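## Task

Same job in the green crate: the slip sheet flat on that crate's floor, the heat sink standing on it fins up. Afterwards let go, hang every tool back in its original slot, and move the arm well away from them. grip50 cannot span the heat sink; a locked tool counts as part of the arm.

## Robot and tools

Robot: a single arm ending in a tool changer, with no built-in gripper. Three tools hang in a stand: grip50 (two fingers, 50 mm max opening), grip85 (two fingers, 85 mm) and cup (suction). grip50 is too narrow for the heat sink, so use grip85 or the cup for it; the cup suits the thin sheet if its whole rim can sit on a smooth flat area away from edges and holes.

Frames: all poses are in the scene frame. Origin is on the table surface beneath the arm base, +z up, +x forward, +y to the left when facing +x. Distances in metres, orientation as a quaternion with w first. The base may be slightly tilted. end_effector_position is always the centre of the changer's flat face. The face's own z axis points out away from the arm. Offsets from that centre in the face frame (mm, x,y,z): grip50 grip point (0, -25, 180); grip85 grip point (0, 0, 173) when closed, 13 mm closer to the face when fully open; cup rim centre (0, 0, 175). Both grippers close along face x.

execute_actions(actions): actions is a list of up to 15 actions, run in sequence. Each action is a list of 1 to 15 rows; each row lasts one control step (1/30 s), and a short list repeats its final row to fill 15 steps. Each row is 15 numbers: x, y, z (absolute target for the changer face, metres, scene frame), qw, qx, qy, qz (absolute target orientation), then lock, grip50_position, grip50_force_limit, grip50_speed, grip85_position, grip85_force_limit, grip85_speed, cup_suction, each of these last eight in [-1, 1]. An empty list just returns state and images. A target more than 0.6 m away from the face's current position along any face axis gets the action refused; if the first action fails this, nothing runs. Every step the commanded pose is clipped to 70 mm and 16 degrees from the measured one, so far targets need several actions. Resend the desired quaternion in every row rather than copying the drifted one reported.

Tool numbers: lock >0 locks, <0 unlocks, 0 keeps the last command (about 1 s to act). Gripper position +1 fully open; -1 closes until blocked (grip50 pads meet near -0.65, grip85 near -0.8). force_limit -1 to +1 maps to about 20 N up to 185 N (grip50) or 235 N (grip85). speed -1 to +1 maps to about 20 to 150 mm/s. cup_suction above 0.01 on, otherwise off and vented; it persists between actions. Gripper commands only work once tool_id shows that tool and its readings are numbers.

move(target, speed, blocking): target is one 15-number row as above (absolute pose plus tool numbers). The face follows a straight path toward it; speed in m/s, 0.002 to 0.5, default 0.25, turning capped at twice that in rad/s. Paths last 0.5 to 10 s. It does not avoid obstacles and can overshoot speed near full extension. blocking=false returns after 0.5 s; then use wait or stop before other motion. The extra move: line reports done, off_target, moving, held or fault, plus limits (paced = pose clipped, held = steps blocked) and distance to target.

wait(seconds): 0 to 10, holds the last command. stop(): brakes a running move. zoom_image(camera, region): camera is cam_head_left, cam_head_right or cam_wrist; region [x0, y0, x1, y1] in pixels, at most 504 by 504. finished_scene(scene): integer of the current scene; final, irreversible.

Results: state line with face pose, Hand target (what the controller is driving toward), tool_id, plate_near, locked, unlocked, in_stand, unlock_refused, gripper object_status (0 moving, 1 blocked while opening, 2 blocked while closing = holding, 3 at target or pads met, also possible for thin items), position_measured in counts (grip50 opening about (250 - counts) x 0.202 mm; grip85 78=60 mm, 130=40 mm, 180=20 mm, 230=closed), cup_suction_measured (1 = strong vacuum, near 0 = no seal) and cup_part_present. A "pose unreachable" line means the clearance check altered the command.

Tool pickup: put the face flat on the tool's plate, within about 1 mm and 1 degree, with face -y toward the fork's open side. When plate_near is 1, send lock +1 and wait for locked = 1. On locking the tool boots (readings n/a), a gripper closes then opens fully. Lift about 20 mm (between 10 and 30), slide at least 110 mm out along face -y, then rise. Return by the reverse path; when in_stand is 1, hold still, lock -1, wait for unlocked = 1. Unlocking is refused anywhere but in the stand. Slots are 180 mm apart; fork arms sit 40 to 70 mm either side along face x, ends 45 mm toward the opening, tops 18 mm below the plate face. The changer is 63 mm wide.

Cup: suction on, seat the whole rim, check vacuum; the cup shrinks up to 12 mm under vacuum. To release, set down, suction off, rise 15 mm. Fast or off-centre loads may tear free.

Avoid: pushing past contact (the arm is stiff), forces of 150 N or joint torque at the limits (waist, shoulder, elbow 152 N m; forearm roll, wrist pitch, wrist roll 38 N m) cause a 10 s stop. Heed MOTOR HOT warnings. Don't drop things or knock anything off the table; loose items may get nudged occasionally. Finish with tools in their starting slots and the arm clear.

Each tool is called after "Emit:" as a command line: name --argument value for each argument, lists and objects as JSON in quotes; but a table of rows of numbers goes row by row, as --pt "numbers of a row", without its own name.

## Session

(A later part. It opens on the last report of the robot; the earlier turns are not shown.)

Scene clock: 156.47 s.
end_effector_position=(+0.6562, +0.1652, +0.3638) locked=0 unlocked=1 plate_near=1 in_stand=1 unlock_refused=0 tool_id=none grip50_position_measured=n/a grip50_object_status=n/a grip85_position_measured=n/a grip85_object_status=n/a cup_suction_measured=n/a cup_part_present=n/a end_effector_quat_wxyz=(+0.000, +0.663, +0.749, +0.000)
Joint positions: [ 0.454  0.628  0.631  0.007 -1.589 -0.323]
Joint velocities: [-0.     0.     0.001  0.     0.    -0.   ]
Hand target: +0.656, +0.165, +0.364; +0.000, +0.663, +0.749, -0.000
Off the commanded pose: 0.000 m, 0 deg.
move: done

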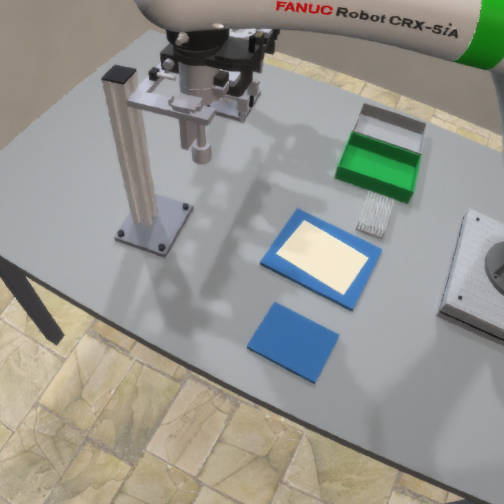

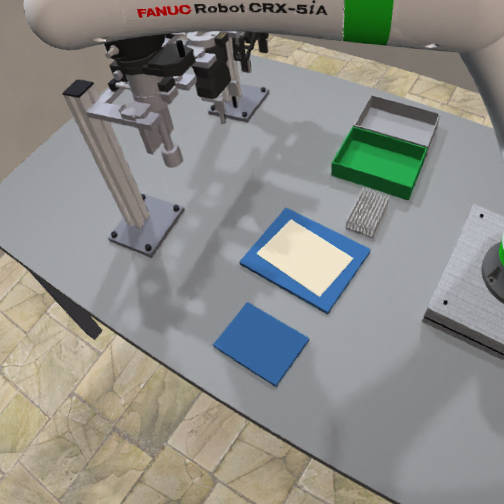

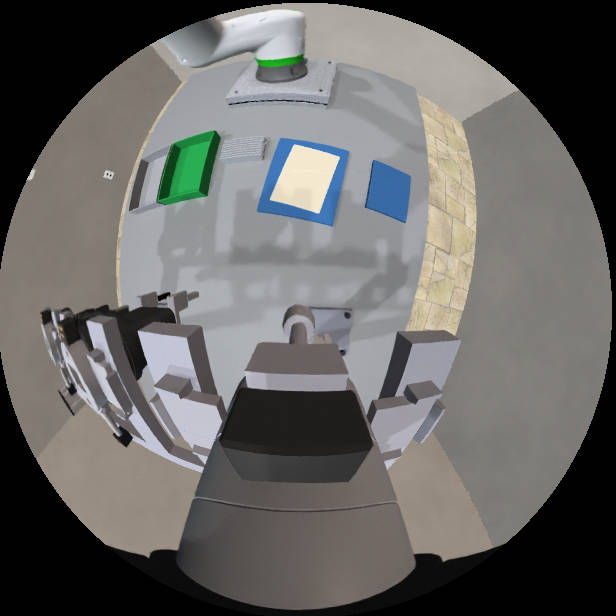

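Emit:
execute_actions --actions '[[[0.6562,0.1652,0.3638,0,0.6626,0.749,0,1,1,0,0,1,0,0,0]],[[0.6562,0.1652,0.3638,0,0.6626,0.749,0,1,1,0,0,1,0,0,0]],[[0.6562,0.1652,0.3638,0,0.6626,0.749,0,1,1,0,0,1,0,0,0]]]'

Emit:
move --target '[0.6562,0.1652,0.383,0,0.6626,0.749,0,0,1,0,0,1,0,0,0]' --speed 0.05

Emit:
move --target '[0.5173,0.1481,0.383,0,0.6626,0.749,0,0,1,0,0,1,0,0,0]' --speed 0.12

Emit:
move --target '[0.405,0.135,0.21,0,0.7716,0.6361,0,0,1,0,0,1,0,0,0]' --speed 0.2

Scene clock: 167.23 s.
end_effector_position=(+0.6562, +0.1652, +0.3638) locked=1 unlocked=0 plate_near=1 in_stand=1 unlock_refused=0 tool_id=cup grip50_position_measured=n/a grip50_object_status=n/a grip85_position_measured=n/a grip85_object_status=n/a cup_suction_measured=n/a cup_part_present=n/a end_effector_quat_wxyz=(-0.000, +0.663, +0.749, +0.000)
Joint positions: [ 0.454  0.628  0.631  0.007 -1.589 -0.323]
Joint velocities: [ 0.001 -0.     0.001 -0.002 -0.    -0.   ]
Hand target: +0.656, +0.165, +0.364; -0.000, +0.663, +0.749, +0.000
Off the commanded pose: 0.000 m, 0 deg.

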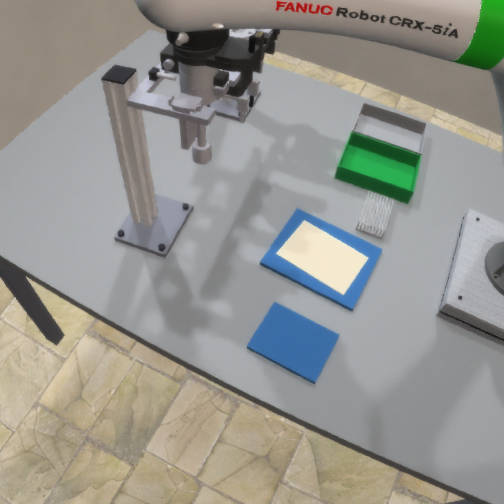

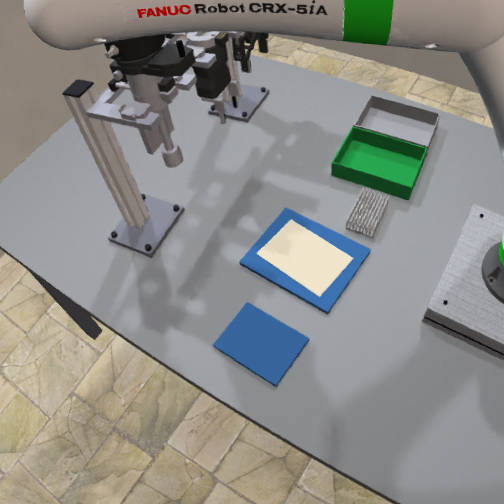

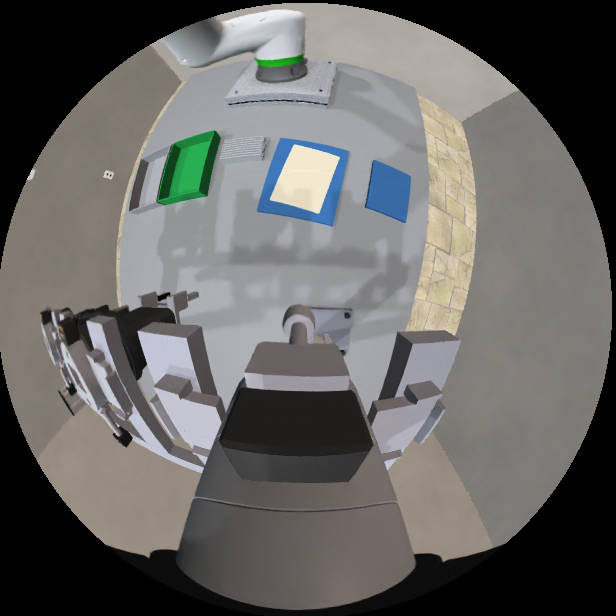

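Scene clock: 167.97 s.
end_effector_position=(+0.6562, +0.1650, +0.3830) locked=1 unlocked=0 plate_near=1 in_stand=0 unlock_refused=0 tool_id=cup grip50_position_measured=n/a grip50_object_status=n/a grip85_position_measured=n/a grip85_object_status=n/a cup_suction_measured=0.01 cup_part_present=0 end_effector_quat_wxyz=(+0.000, +0.663, +0.749, -0.000)
Joint positions: [ 0.454  0.63   0.679  0.007 -1.634 -0.323]
Joint velocities: [-0.  0.  0.  0. -0. -0.]
Hand target: +0.656, +0.165, +0.383; -0.000, +0.663, +0.749, +0.000
Off the commanded pose: 0.000 m, 0 deg.
move: done

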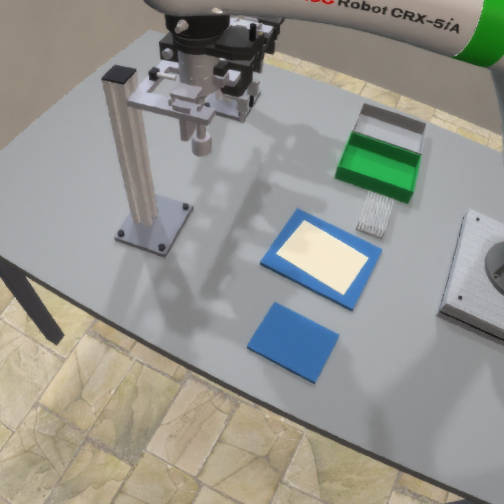

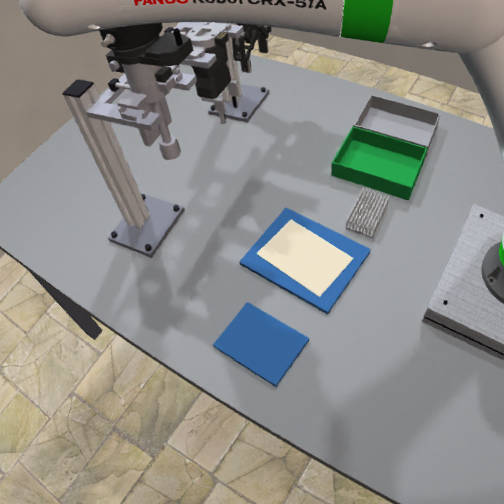

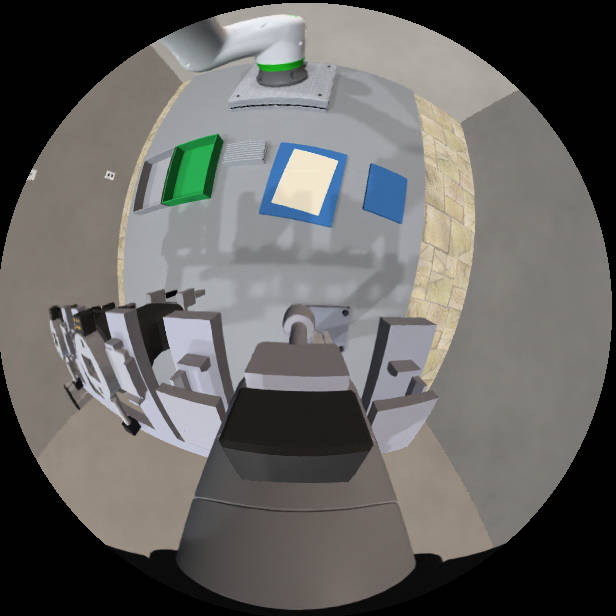

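Scene clock: 169.50 s.
end_effector_position=(+0.5173, +0.1478, +0.3825) locked=1 unlocked=0 plate_near=1 in_stand=0 unlock_refused=0 tool_id=cup grip50_position_measured=n/a grip50_object_status=n/a grip85_position_measured=n/a grip85_object_status=n/a cup_suction_measured=0.01 cup_part_present=0 end_effector_quat_wxyz=(-0.000, +0.663, +0.749, +0.000)
Joint positions: [ 0.537  0.25   0.149  0.006 -1.484 -0.407]
Joint velocities: [ 0.002 -0.001 -0.001  0.001  0.    -0.   ]
Hand target: +0.517, +0.148, +0.383; -0.000, +0.663, +0.749, +0.000
Off the commanded pose: 0.001 m, 0 deg.
move: done

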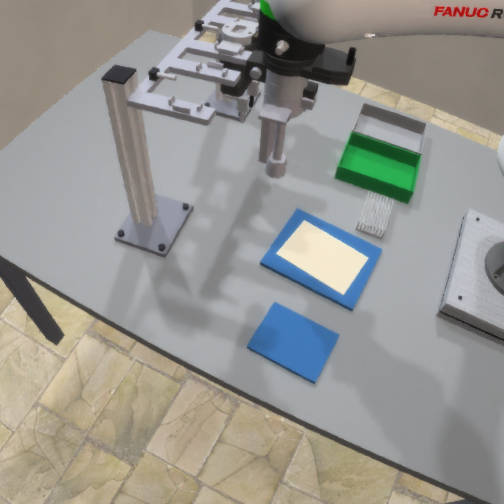

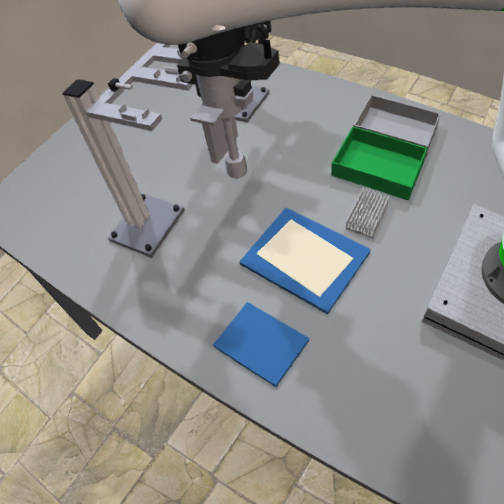

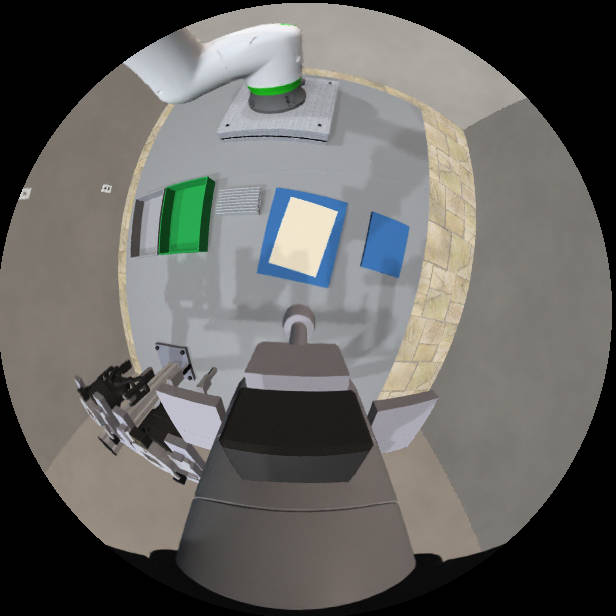

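Scene clock: 170.93 s.
end_effector_position=(+0.4054, +0.1349, +0.2097) locked=1 unlocked=0 plate_near=1 in_stand=0 unlock_refused=0 tool_id=cup grip50_position_measured=n/a grip50_object_status=n/a grip85_position_measured=n/a grip85_object_status=n/a cup_suction_measured=0.01 cup_part_present=0 end_effector_quat_wxyz=(-0.000, +0.772, +0.636, +0.000)
Joint positions: [ 0.643  0.111 -0.44   0.005 -1.035 -0.829]
Joint velocities: [-0.     0.    -0.002  0.     0.    -0.001]
Hand target: +0.405, +0.135, +0.210; -0.000, +0.772, +0.636, +0.000
Off the commanded pose: 0.000 m, 0 deg.
move: done

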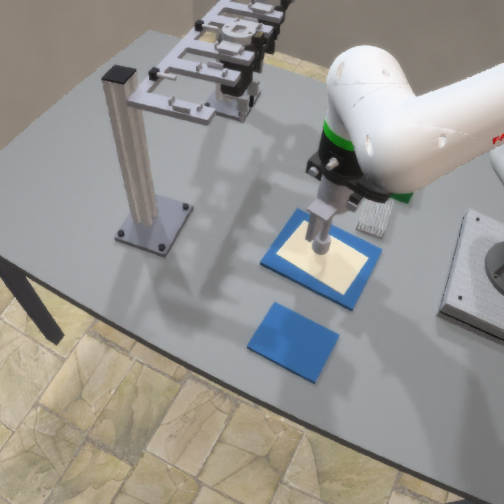

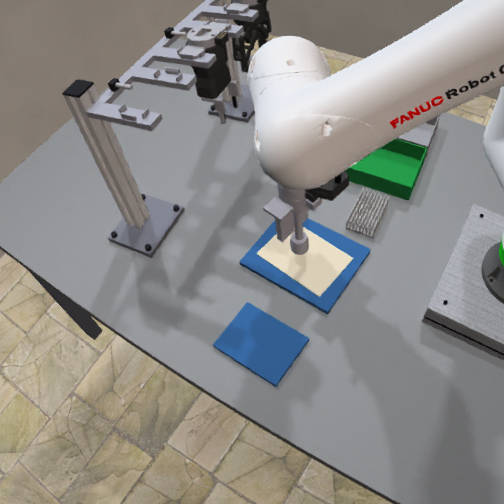

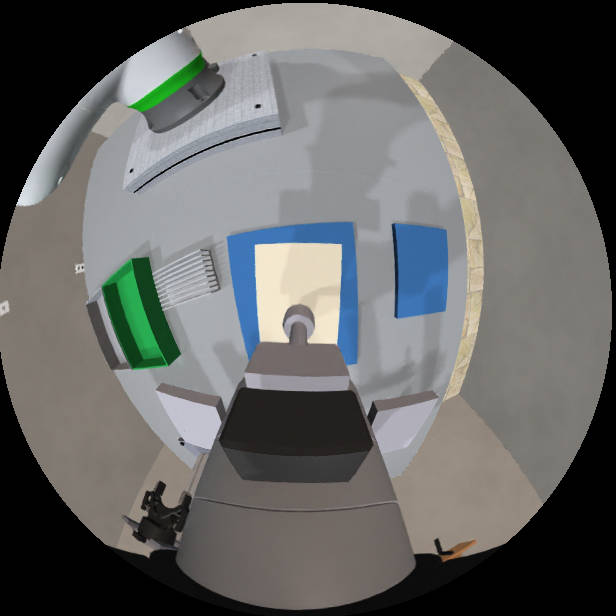

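Emit:
move --target '[0.398,0.136,0.19,0,0.7604,0.6494,0,0,1,0,0,1,0,0,1]' --speed 0.05

Emit:
move --target '[0.398,0.136,0.181,0,0.7604,0.6494,0,0,1,0,0,1,0,0,1]' --speed 0.015

Emit:
wait --seconds 0.7

Scene clock: 179.67 s.
end_effector_position=(+0.3980, +0.1360, +0.1900) locked=1 unlocked=0 plate_near=1 in_stand=0 unlock_refused=0 tool_id=cup grip50_position_measured=n/a grip50_object_status=n/a grip85_position_measured=n/a grip85_object_status=n/a cup_suction_measured=0.01 cup_part_present=0 end_effector_quat_wxyz=(-0.000, +0.760, +0.649, +0.000)
Joint positions: [ 0.655  0.123 -0.48   0.005 -0.983 -0.807]
Joint velocities: [-0.     0.    -0.002 -0.     0.    -0.   ]
Hand target: +0.398, +0.136, +0.190; -0.000, +0.760, +0.649, +0.000
Off the commanded pose: 0.000 m, 0 deg.
move: done

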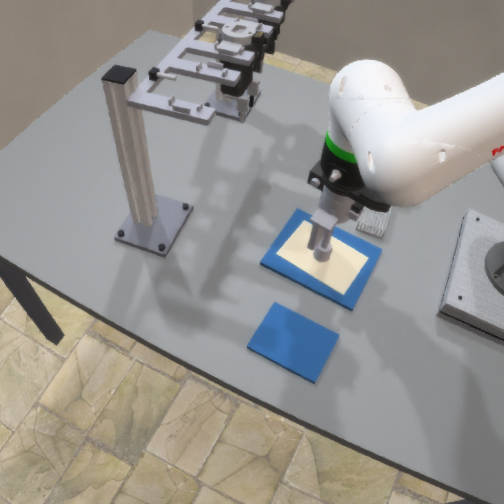

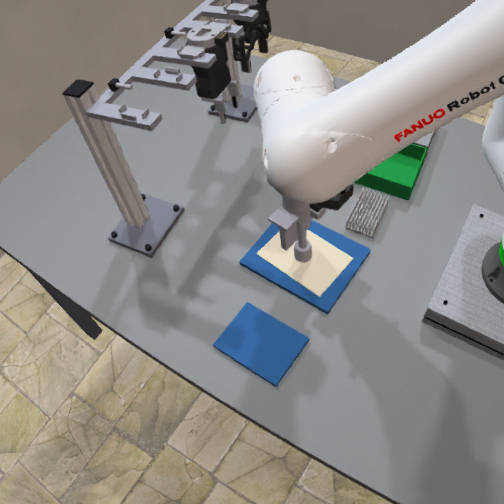

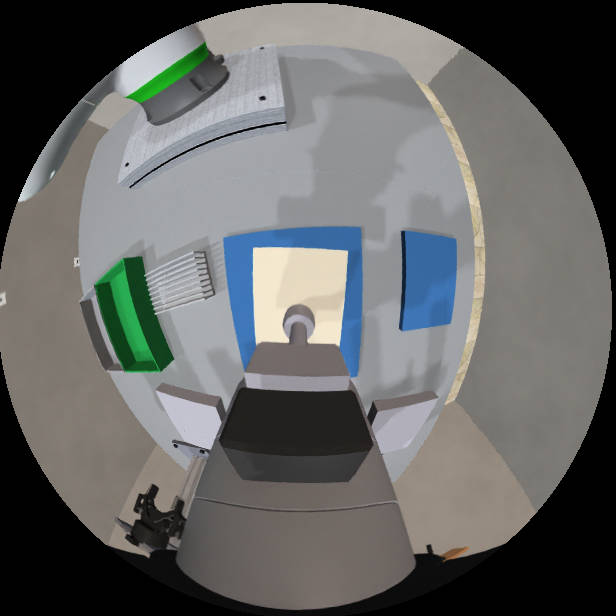

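Scene clock: 180.50 s.
end_effector_position=(+0.3980, +0.1360, +0.1810) locked=1 unlocked=0 plate_near=1 in_stand=0 unlock_refused=0 tool_id=cup grip50_position_measured=n/a grip50_object_status=n/a grip85_position_measured=n/a grip85_object_status=n/a cup_suction_measured=0.98 cup_part_present=1 end_effector_quat_wxyz=(-0.000, +0.760, +0.649, +0.000)
Joint positions: [ 0.655  0.137 -0.489  0.005 -0.959 -0.807]
Joint velocities: [0.001 0.    0.001 0.001 0.    0.   ]
Hand target: +0.398, +0.136, +0.181; -0.000, +0.760, +0.649, +0.000
Off the commanded pose: 0.000 m, 0 deg.
move: done

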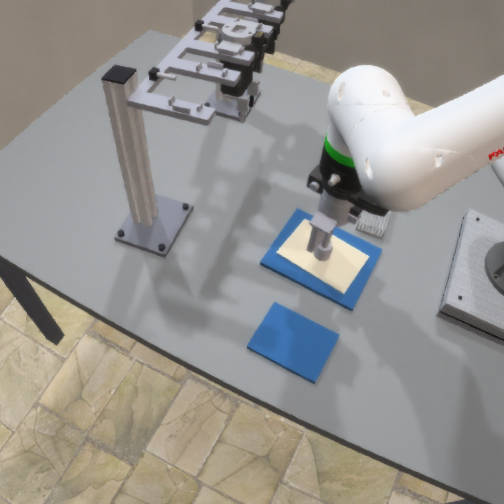

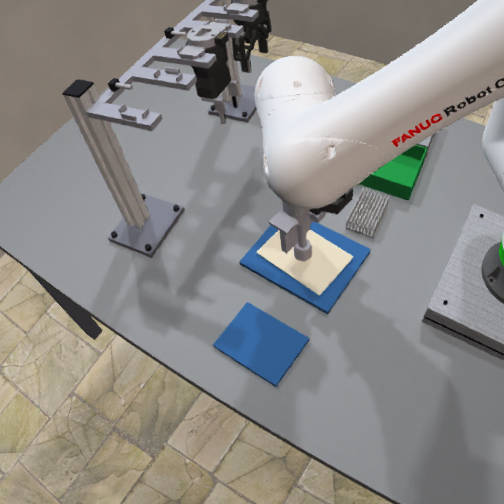

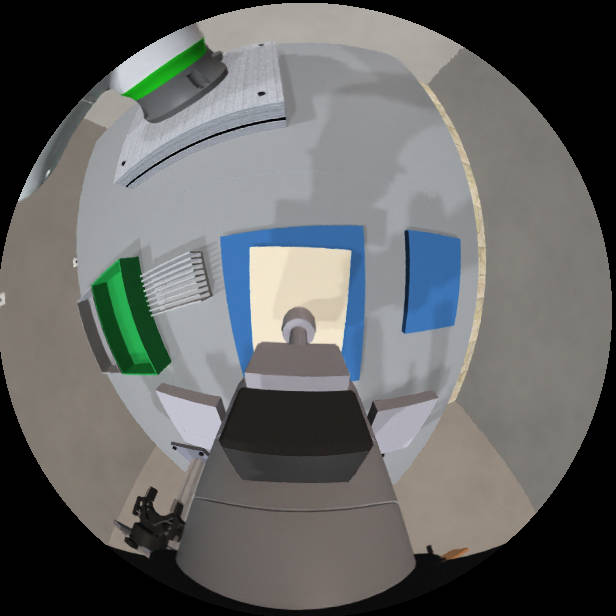

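Scene clock: 181.20 s.
end_effector_position=(+0.3980, +0.1360, +0.1810) locked=1 unlocked=0 plate_near=1 in_stand=0 unlock_refused=0 tool_id=cup grip50_position_measured=n/a grip50_object_status=n/a grip85_position_measured=n/a grip85_object_status=n/a cup_suction_measured=0.98 cup_part_present=1 end_effector_quat_wxyz=(-0.000, +0.760, +0.649, +0.000)
Joint positions: [ 0.655  0.137 -0.489  0.005 -0.959 -0.807]
Joint velocities: [-0.     0.     0.001  0.    -0.     0.   ]
Hand target: +0.398, +0.136, +0.181; -0.000, +0.760, +0.649, +0.000
Off the commanded pose: 0.000 m, 0 deg.
wait: 0.70 s; at rest by 0.17 s

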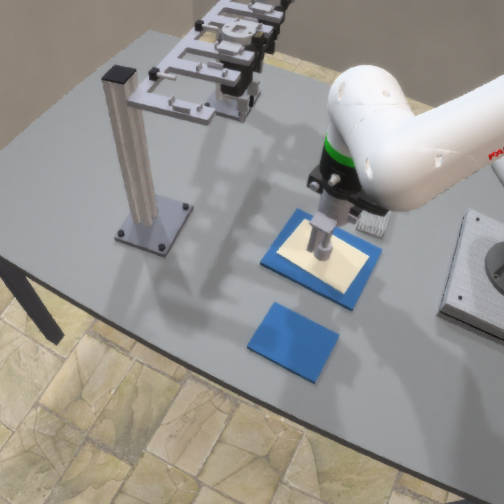

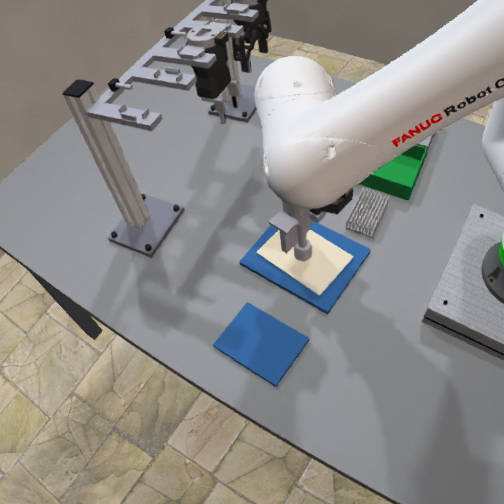

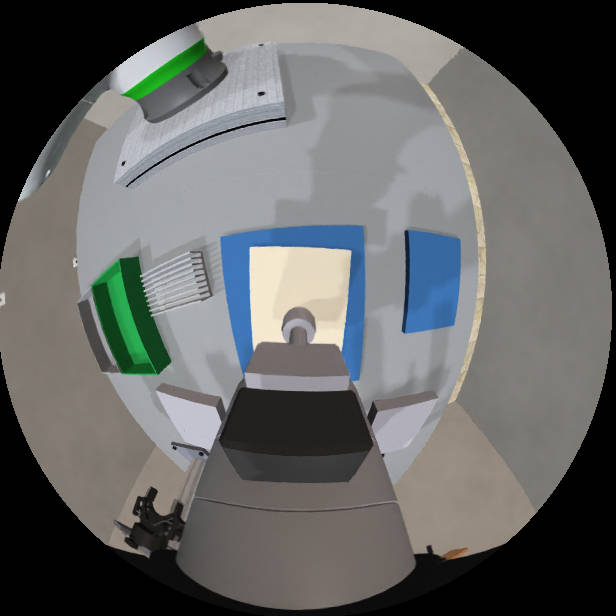

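Emit:
move --target '[0.398,0.136,0.25,0,0.7604,0.6494,0,0,1,0,0,1,0,0,1]' --speed 0.1

Emit:
move --target '[0.368,-0.17,0.25,0,0.682,0.7314,0,0,1,0,0,1,0,0,1]' --speed 0.18

Emit:
move --target '[0.368,-0.17,0.22,0,0.682,0.7314,0,0,1,0,0,1,0,0,1]' --speed 0.06

Emit:
zoom_image --camera "cam_wrist" --region '[200,210,400,400]'

Scene clock: 191.63 s.
end_effector_position=(+0.3979, +0.1359, +0.2499) locked=1 unlocked=0 plate_near=1 in_stand=0 unlock_refused=0 tool_id=cup grip50_position_measured=n/a grip50_object_status=n/a grip85_position_measured=n/a grip85_object_status=n/a cup_suction_measured=0.98 cup_part_present=1 end_effector_quat_wxyz=(-0.000, +0.760, +0.649, -0.000)
Joint positions: [ 0.656  0.044 -0.405  0.005 -1.137 -0.807]
Joint velocities: [ 0.001 -0.001  0.     0.    -0.    -0.   ]
Hand target: +0.398, +0.136, +0.250; +0.000, +0.760, +0.649, -0.000
Off the commanded pose: 0.000 m, 0 deg.
move: done

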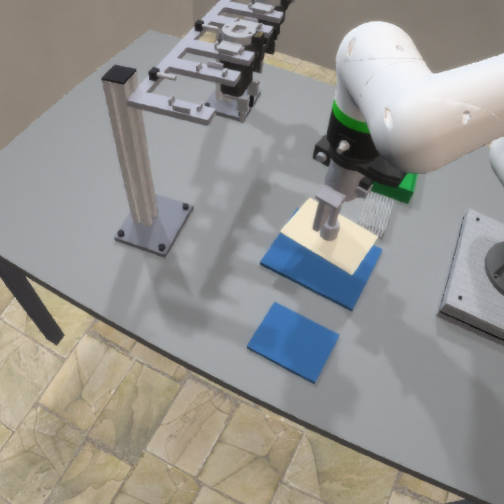

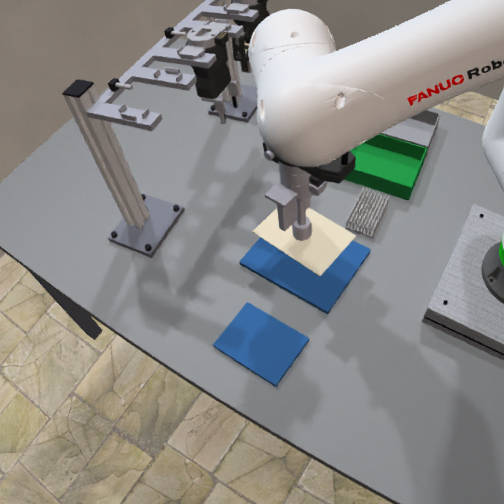

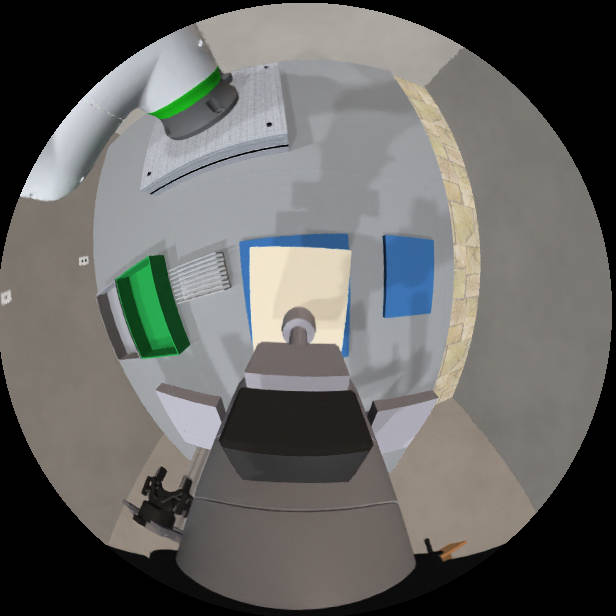

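Scene clock: 193.73 s.
end_effector_position=(+0.3685, -0.1696, +0.2500) locked=1 unlocked=0 plate_near=1 in_stand=0 unlock_refused=0 tool_id=cup grip50_position_measured=n/a grip50_object_status=n/a grip85_position_measured=n/a grip85_object_status=n/a cup_suction_measured=0.98 cup_part_present=1 end_effector_quat_wxyz=(+0.000, +0.682, +0.731, -0.000)
Joint positions: [-0.082 -0.009 -0.452  0.016 -1.136  0.154]
Joint velocities: [-0.002  0.     0.001 -0.001 -0.     0.001]
Hand target: +0.368, -0.170, +0.250; +0.000, +0.682, +0.731, -0.000
Off the commanded pose: 0.001 m, 0 deg.
move: done

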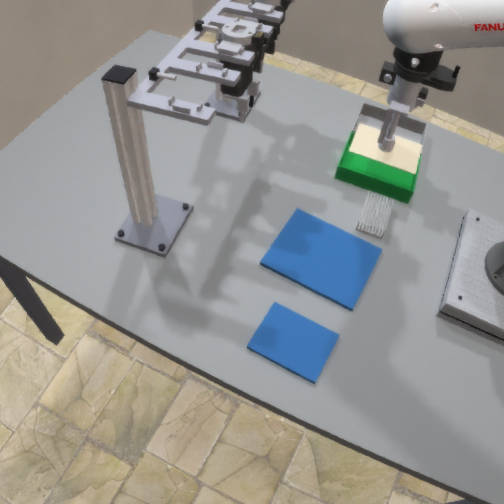

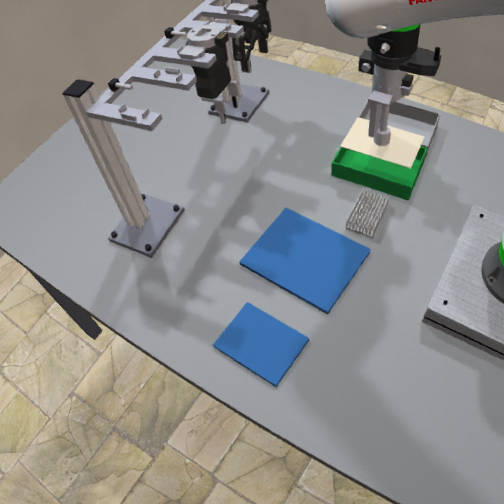

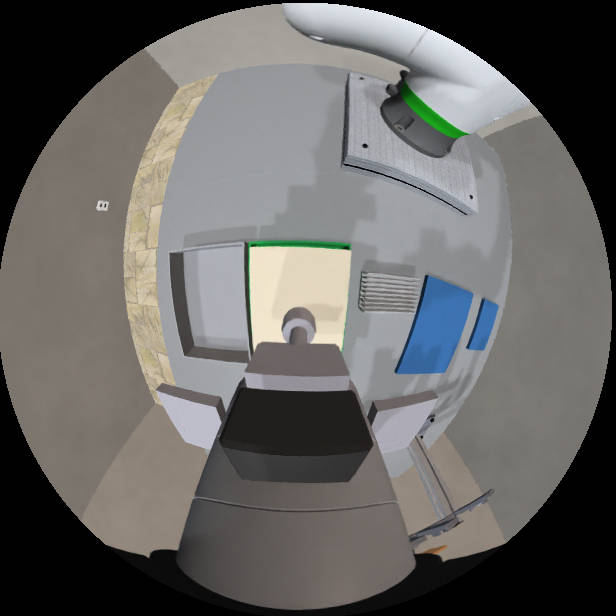

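Scene clock: 194.53 s.
end_effector_position=(+0.3681, -0.1700, +0.2200) locked=1 unlocked=0 plate_near=1 in_stand=0 unlock_refused=0 tool_id=cup grip50_position_measured=n/a grip50_object_status=n/a grip85_position_measured=n/a grip85_object_status=n/a cup_suction_measured=0.98 cup_part_present=1 end_effector_quat_wxyz=(-0.000, +0.682, +0.731, +0.000)
Joint positions: [-0.085  0.028 -0.493  0.015 -1.058  0.155]
Joint velocities: [ 0.     0.    -0.001  0.001  0.     0.   ]
Hand target: +0.368, -0.170, +0.220; -0.000, +0.682, +0.731, +0.000
Off the commanded pose: 0.000 m, 0 deg.
move: done

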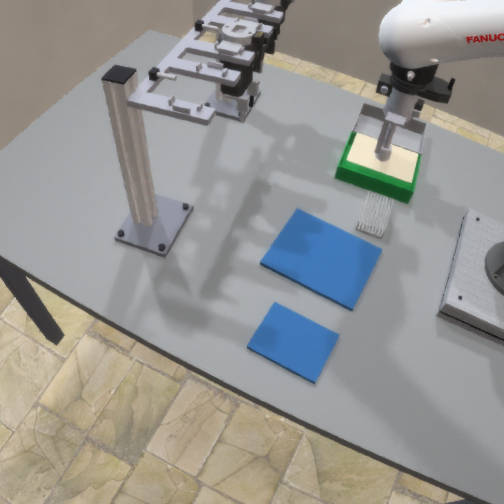

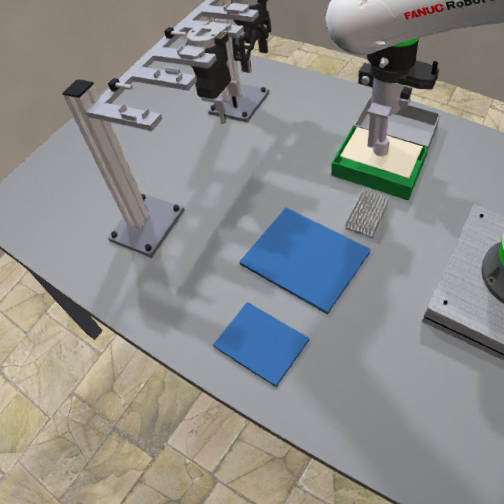

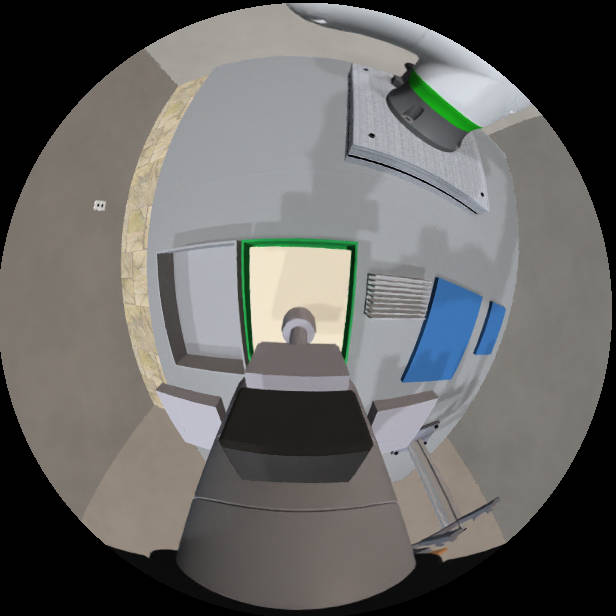

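Region (200, 210, 400, 400) of cam_wrist's 616x616 image, scaled by 2.520, with more detail than that image has; it fills the top 479 rows of this view, and the rest is white.

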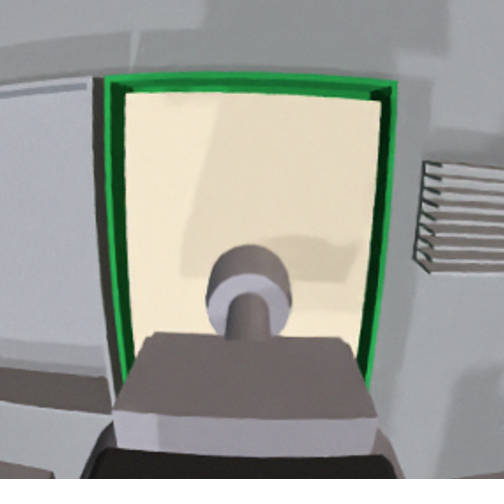

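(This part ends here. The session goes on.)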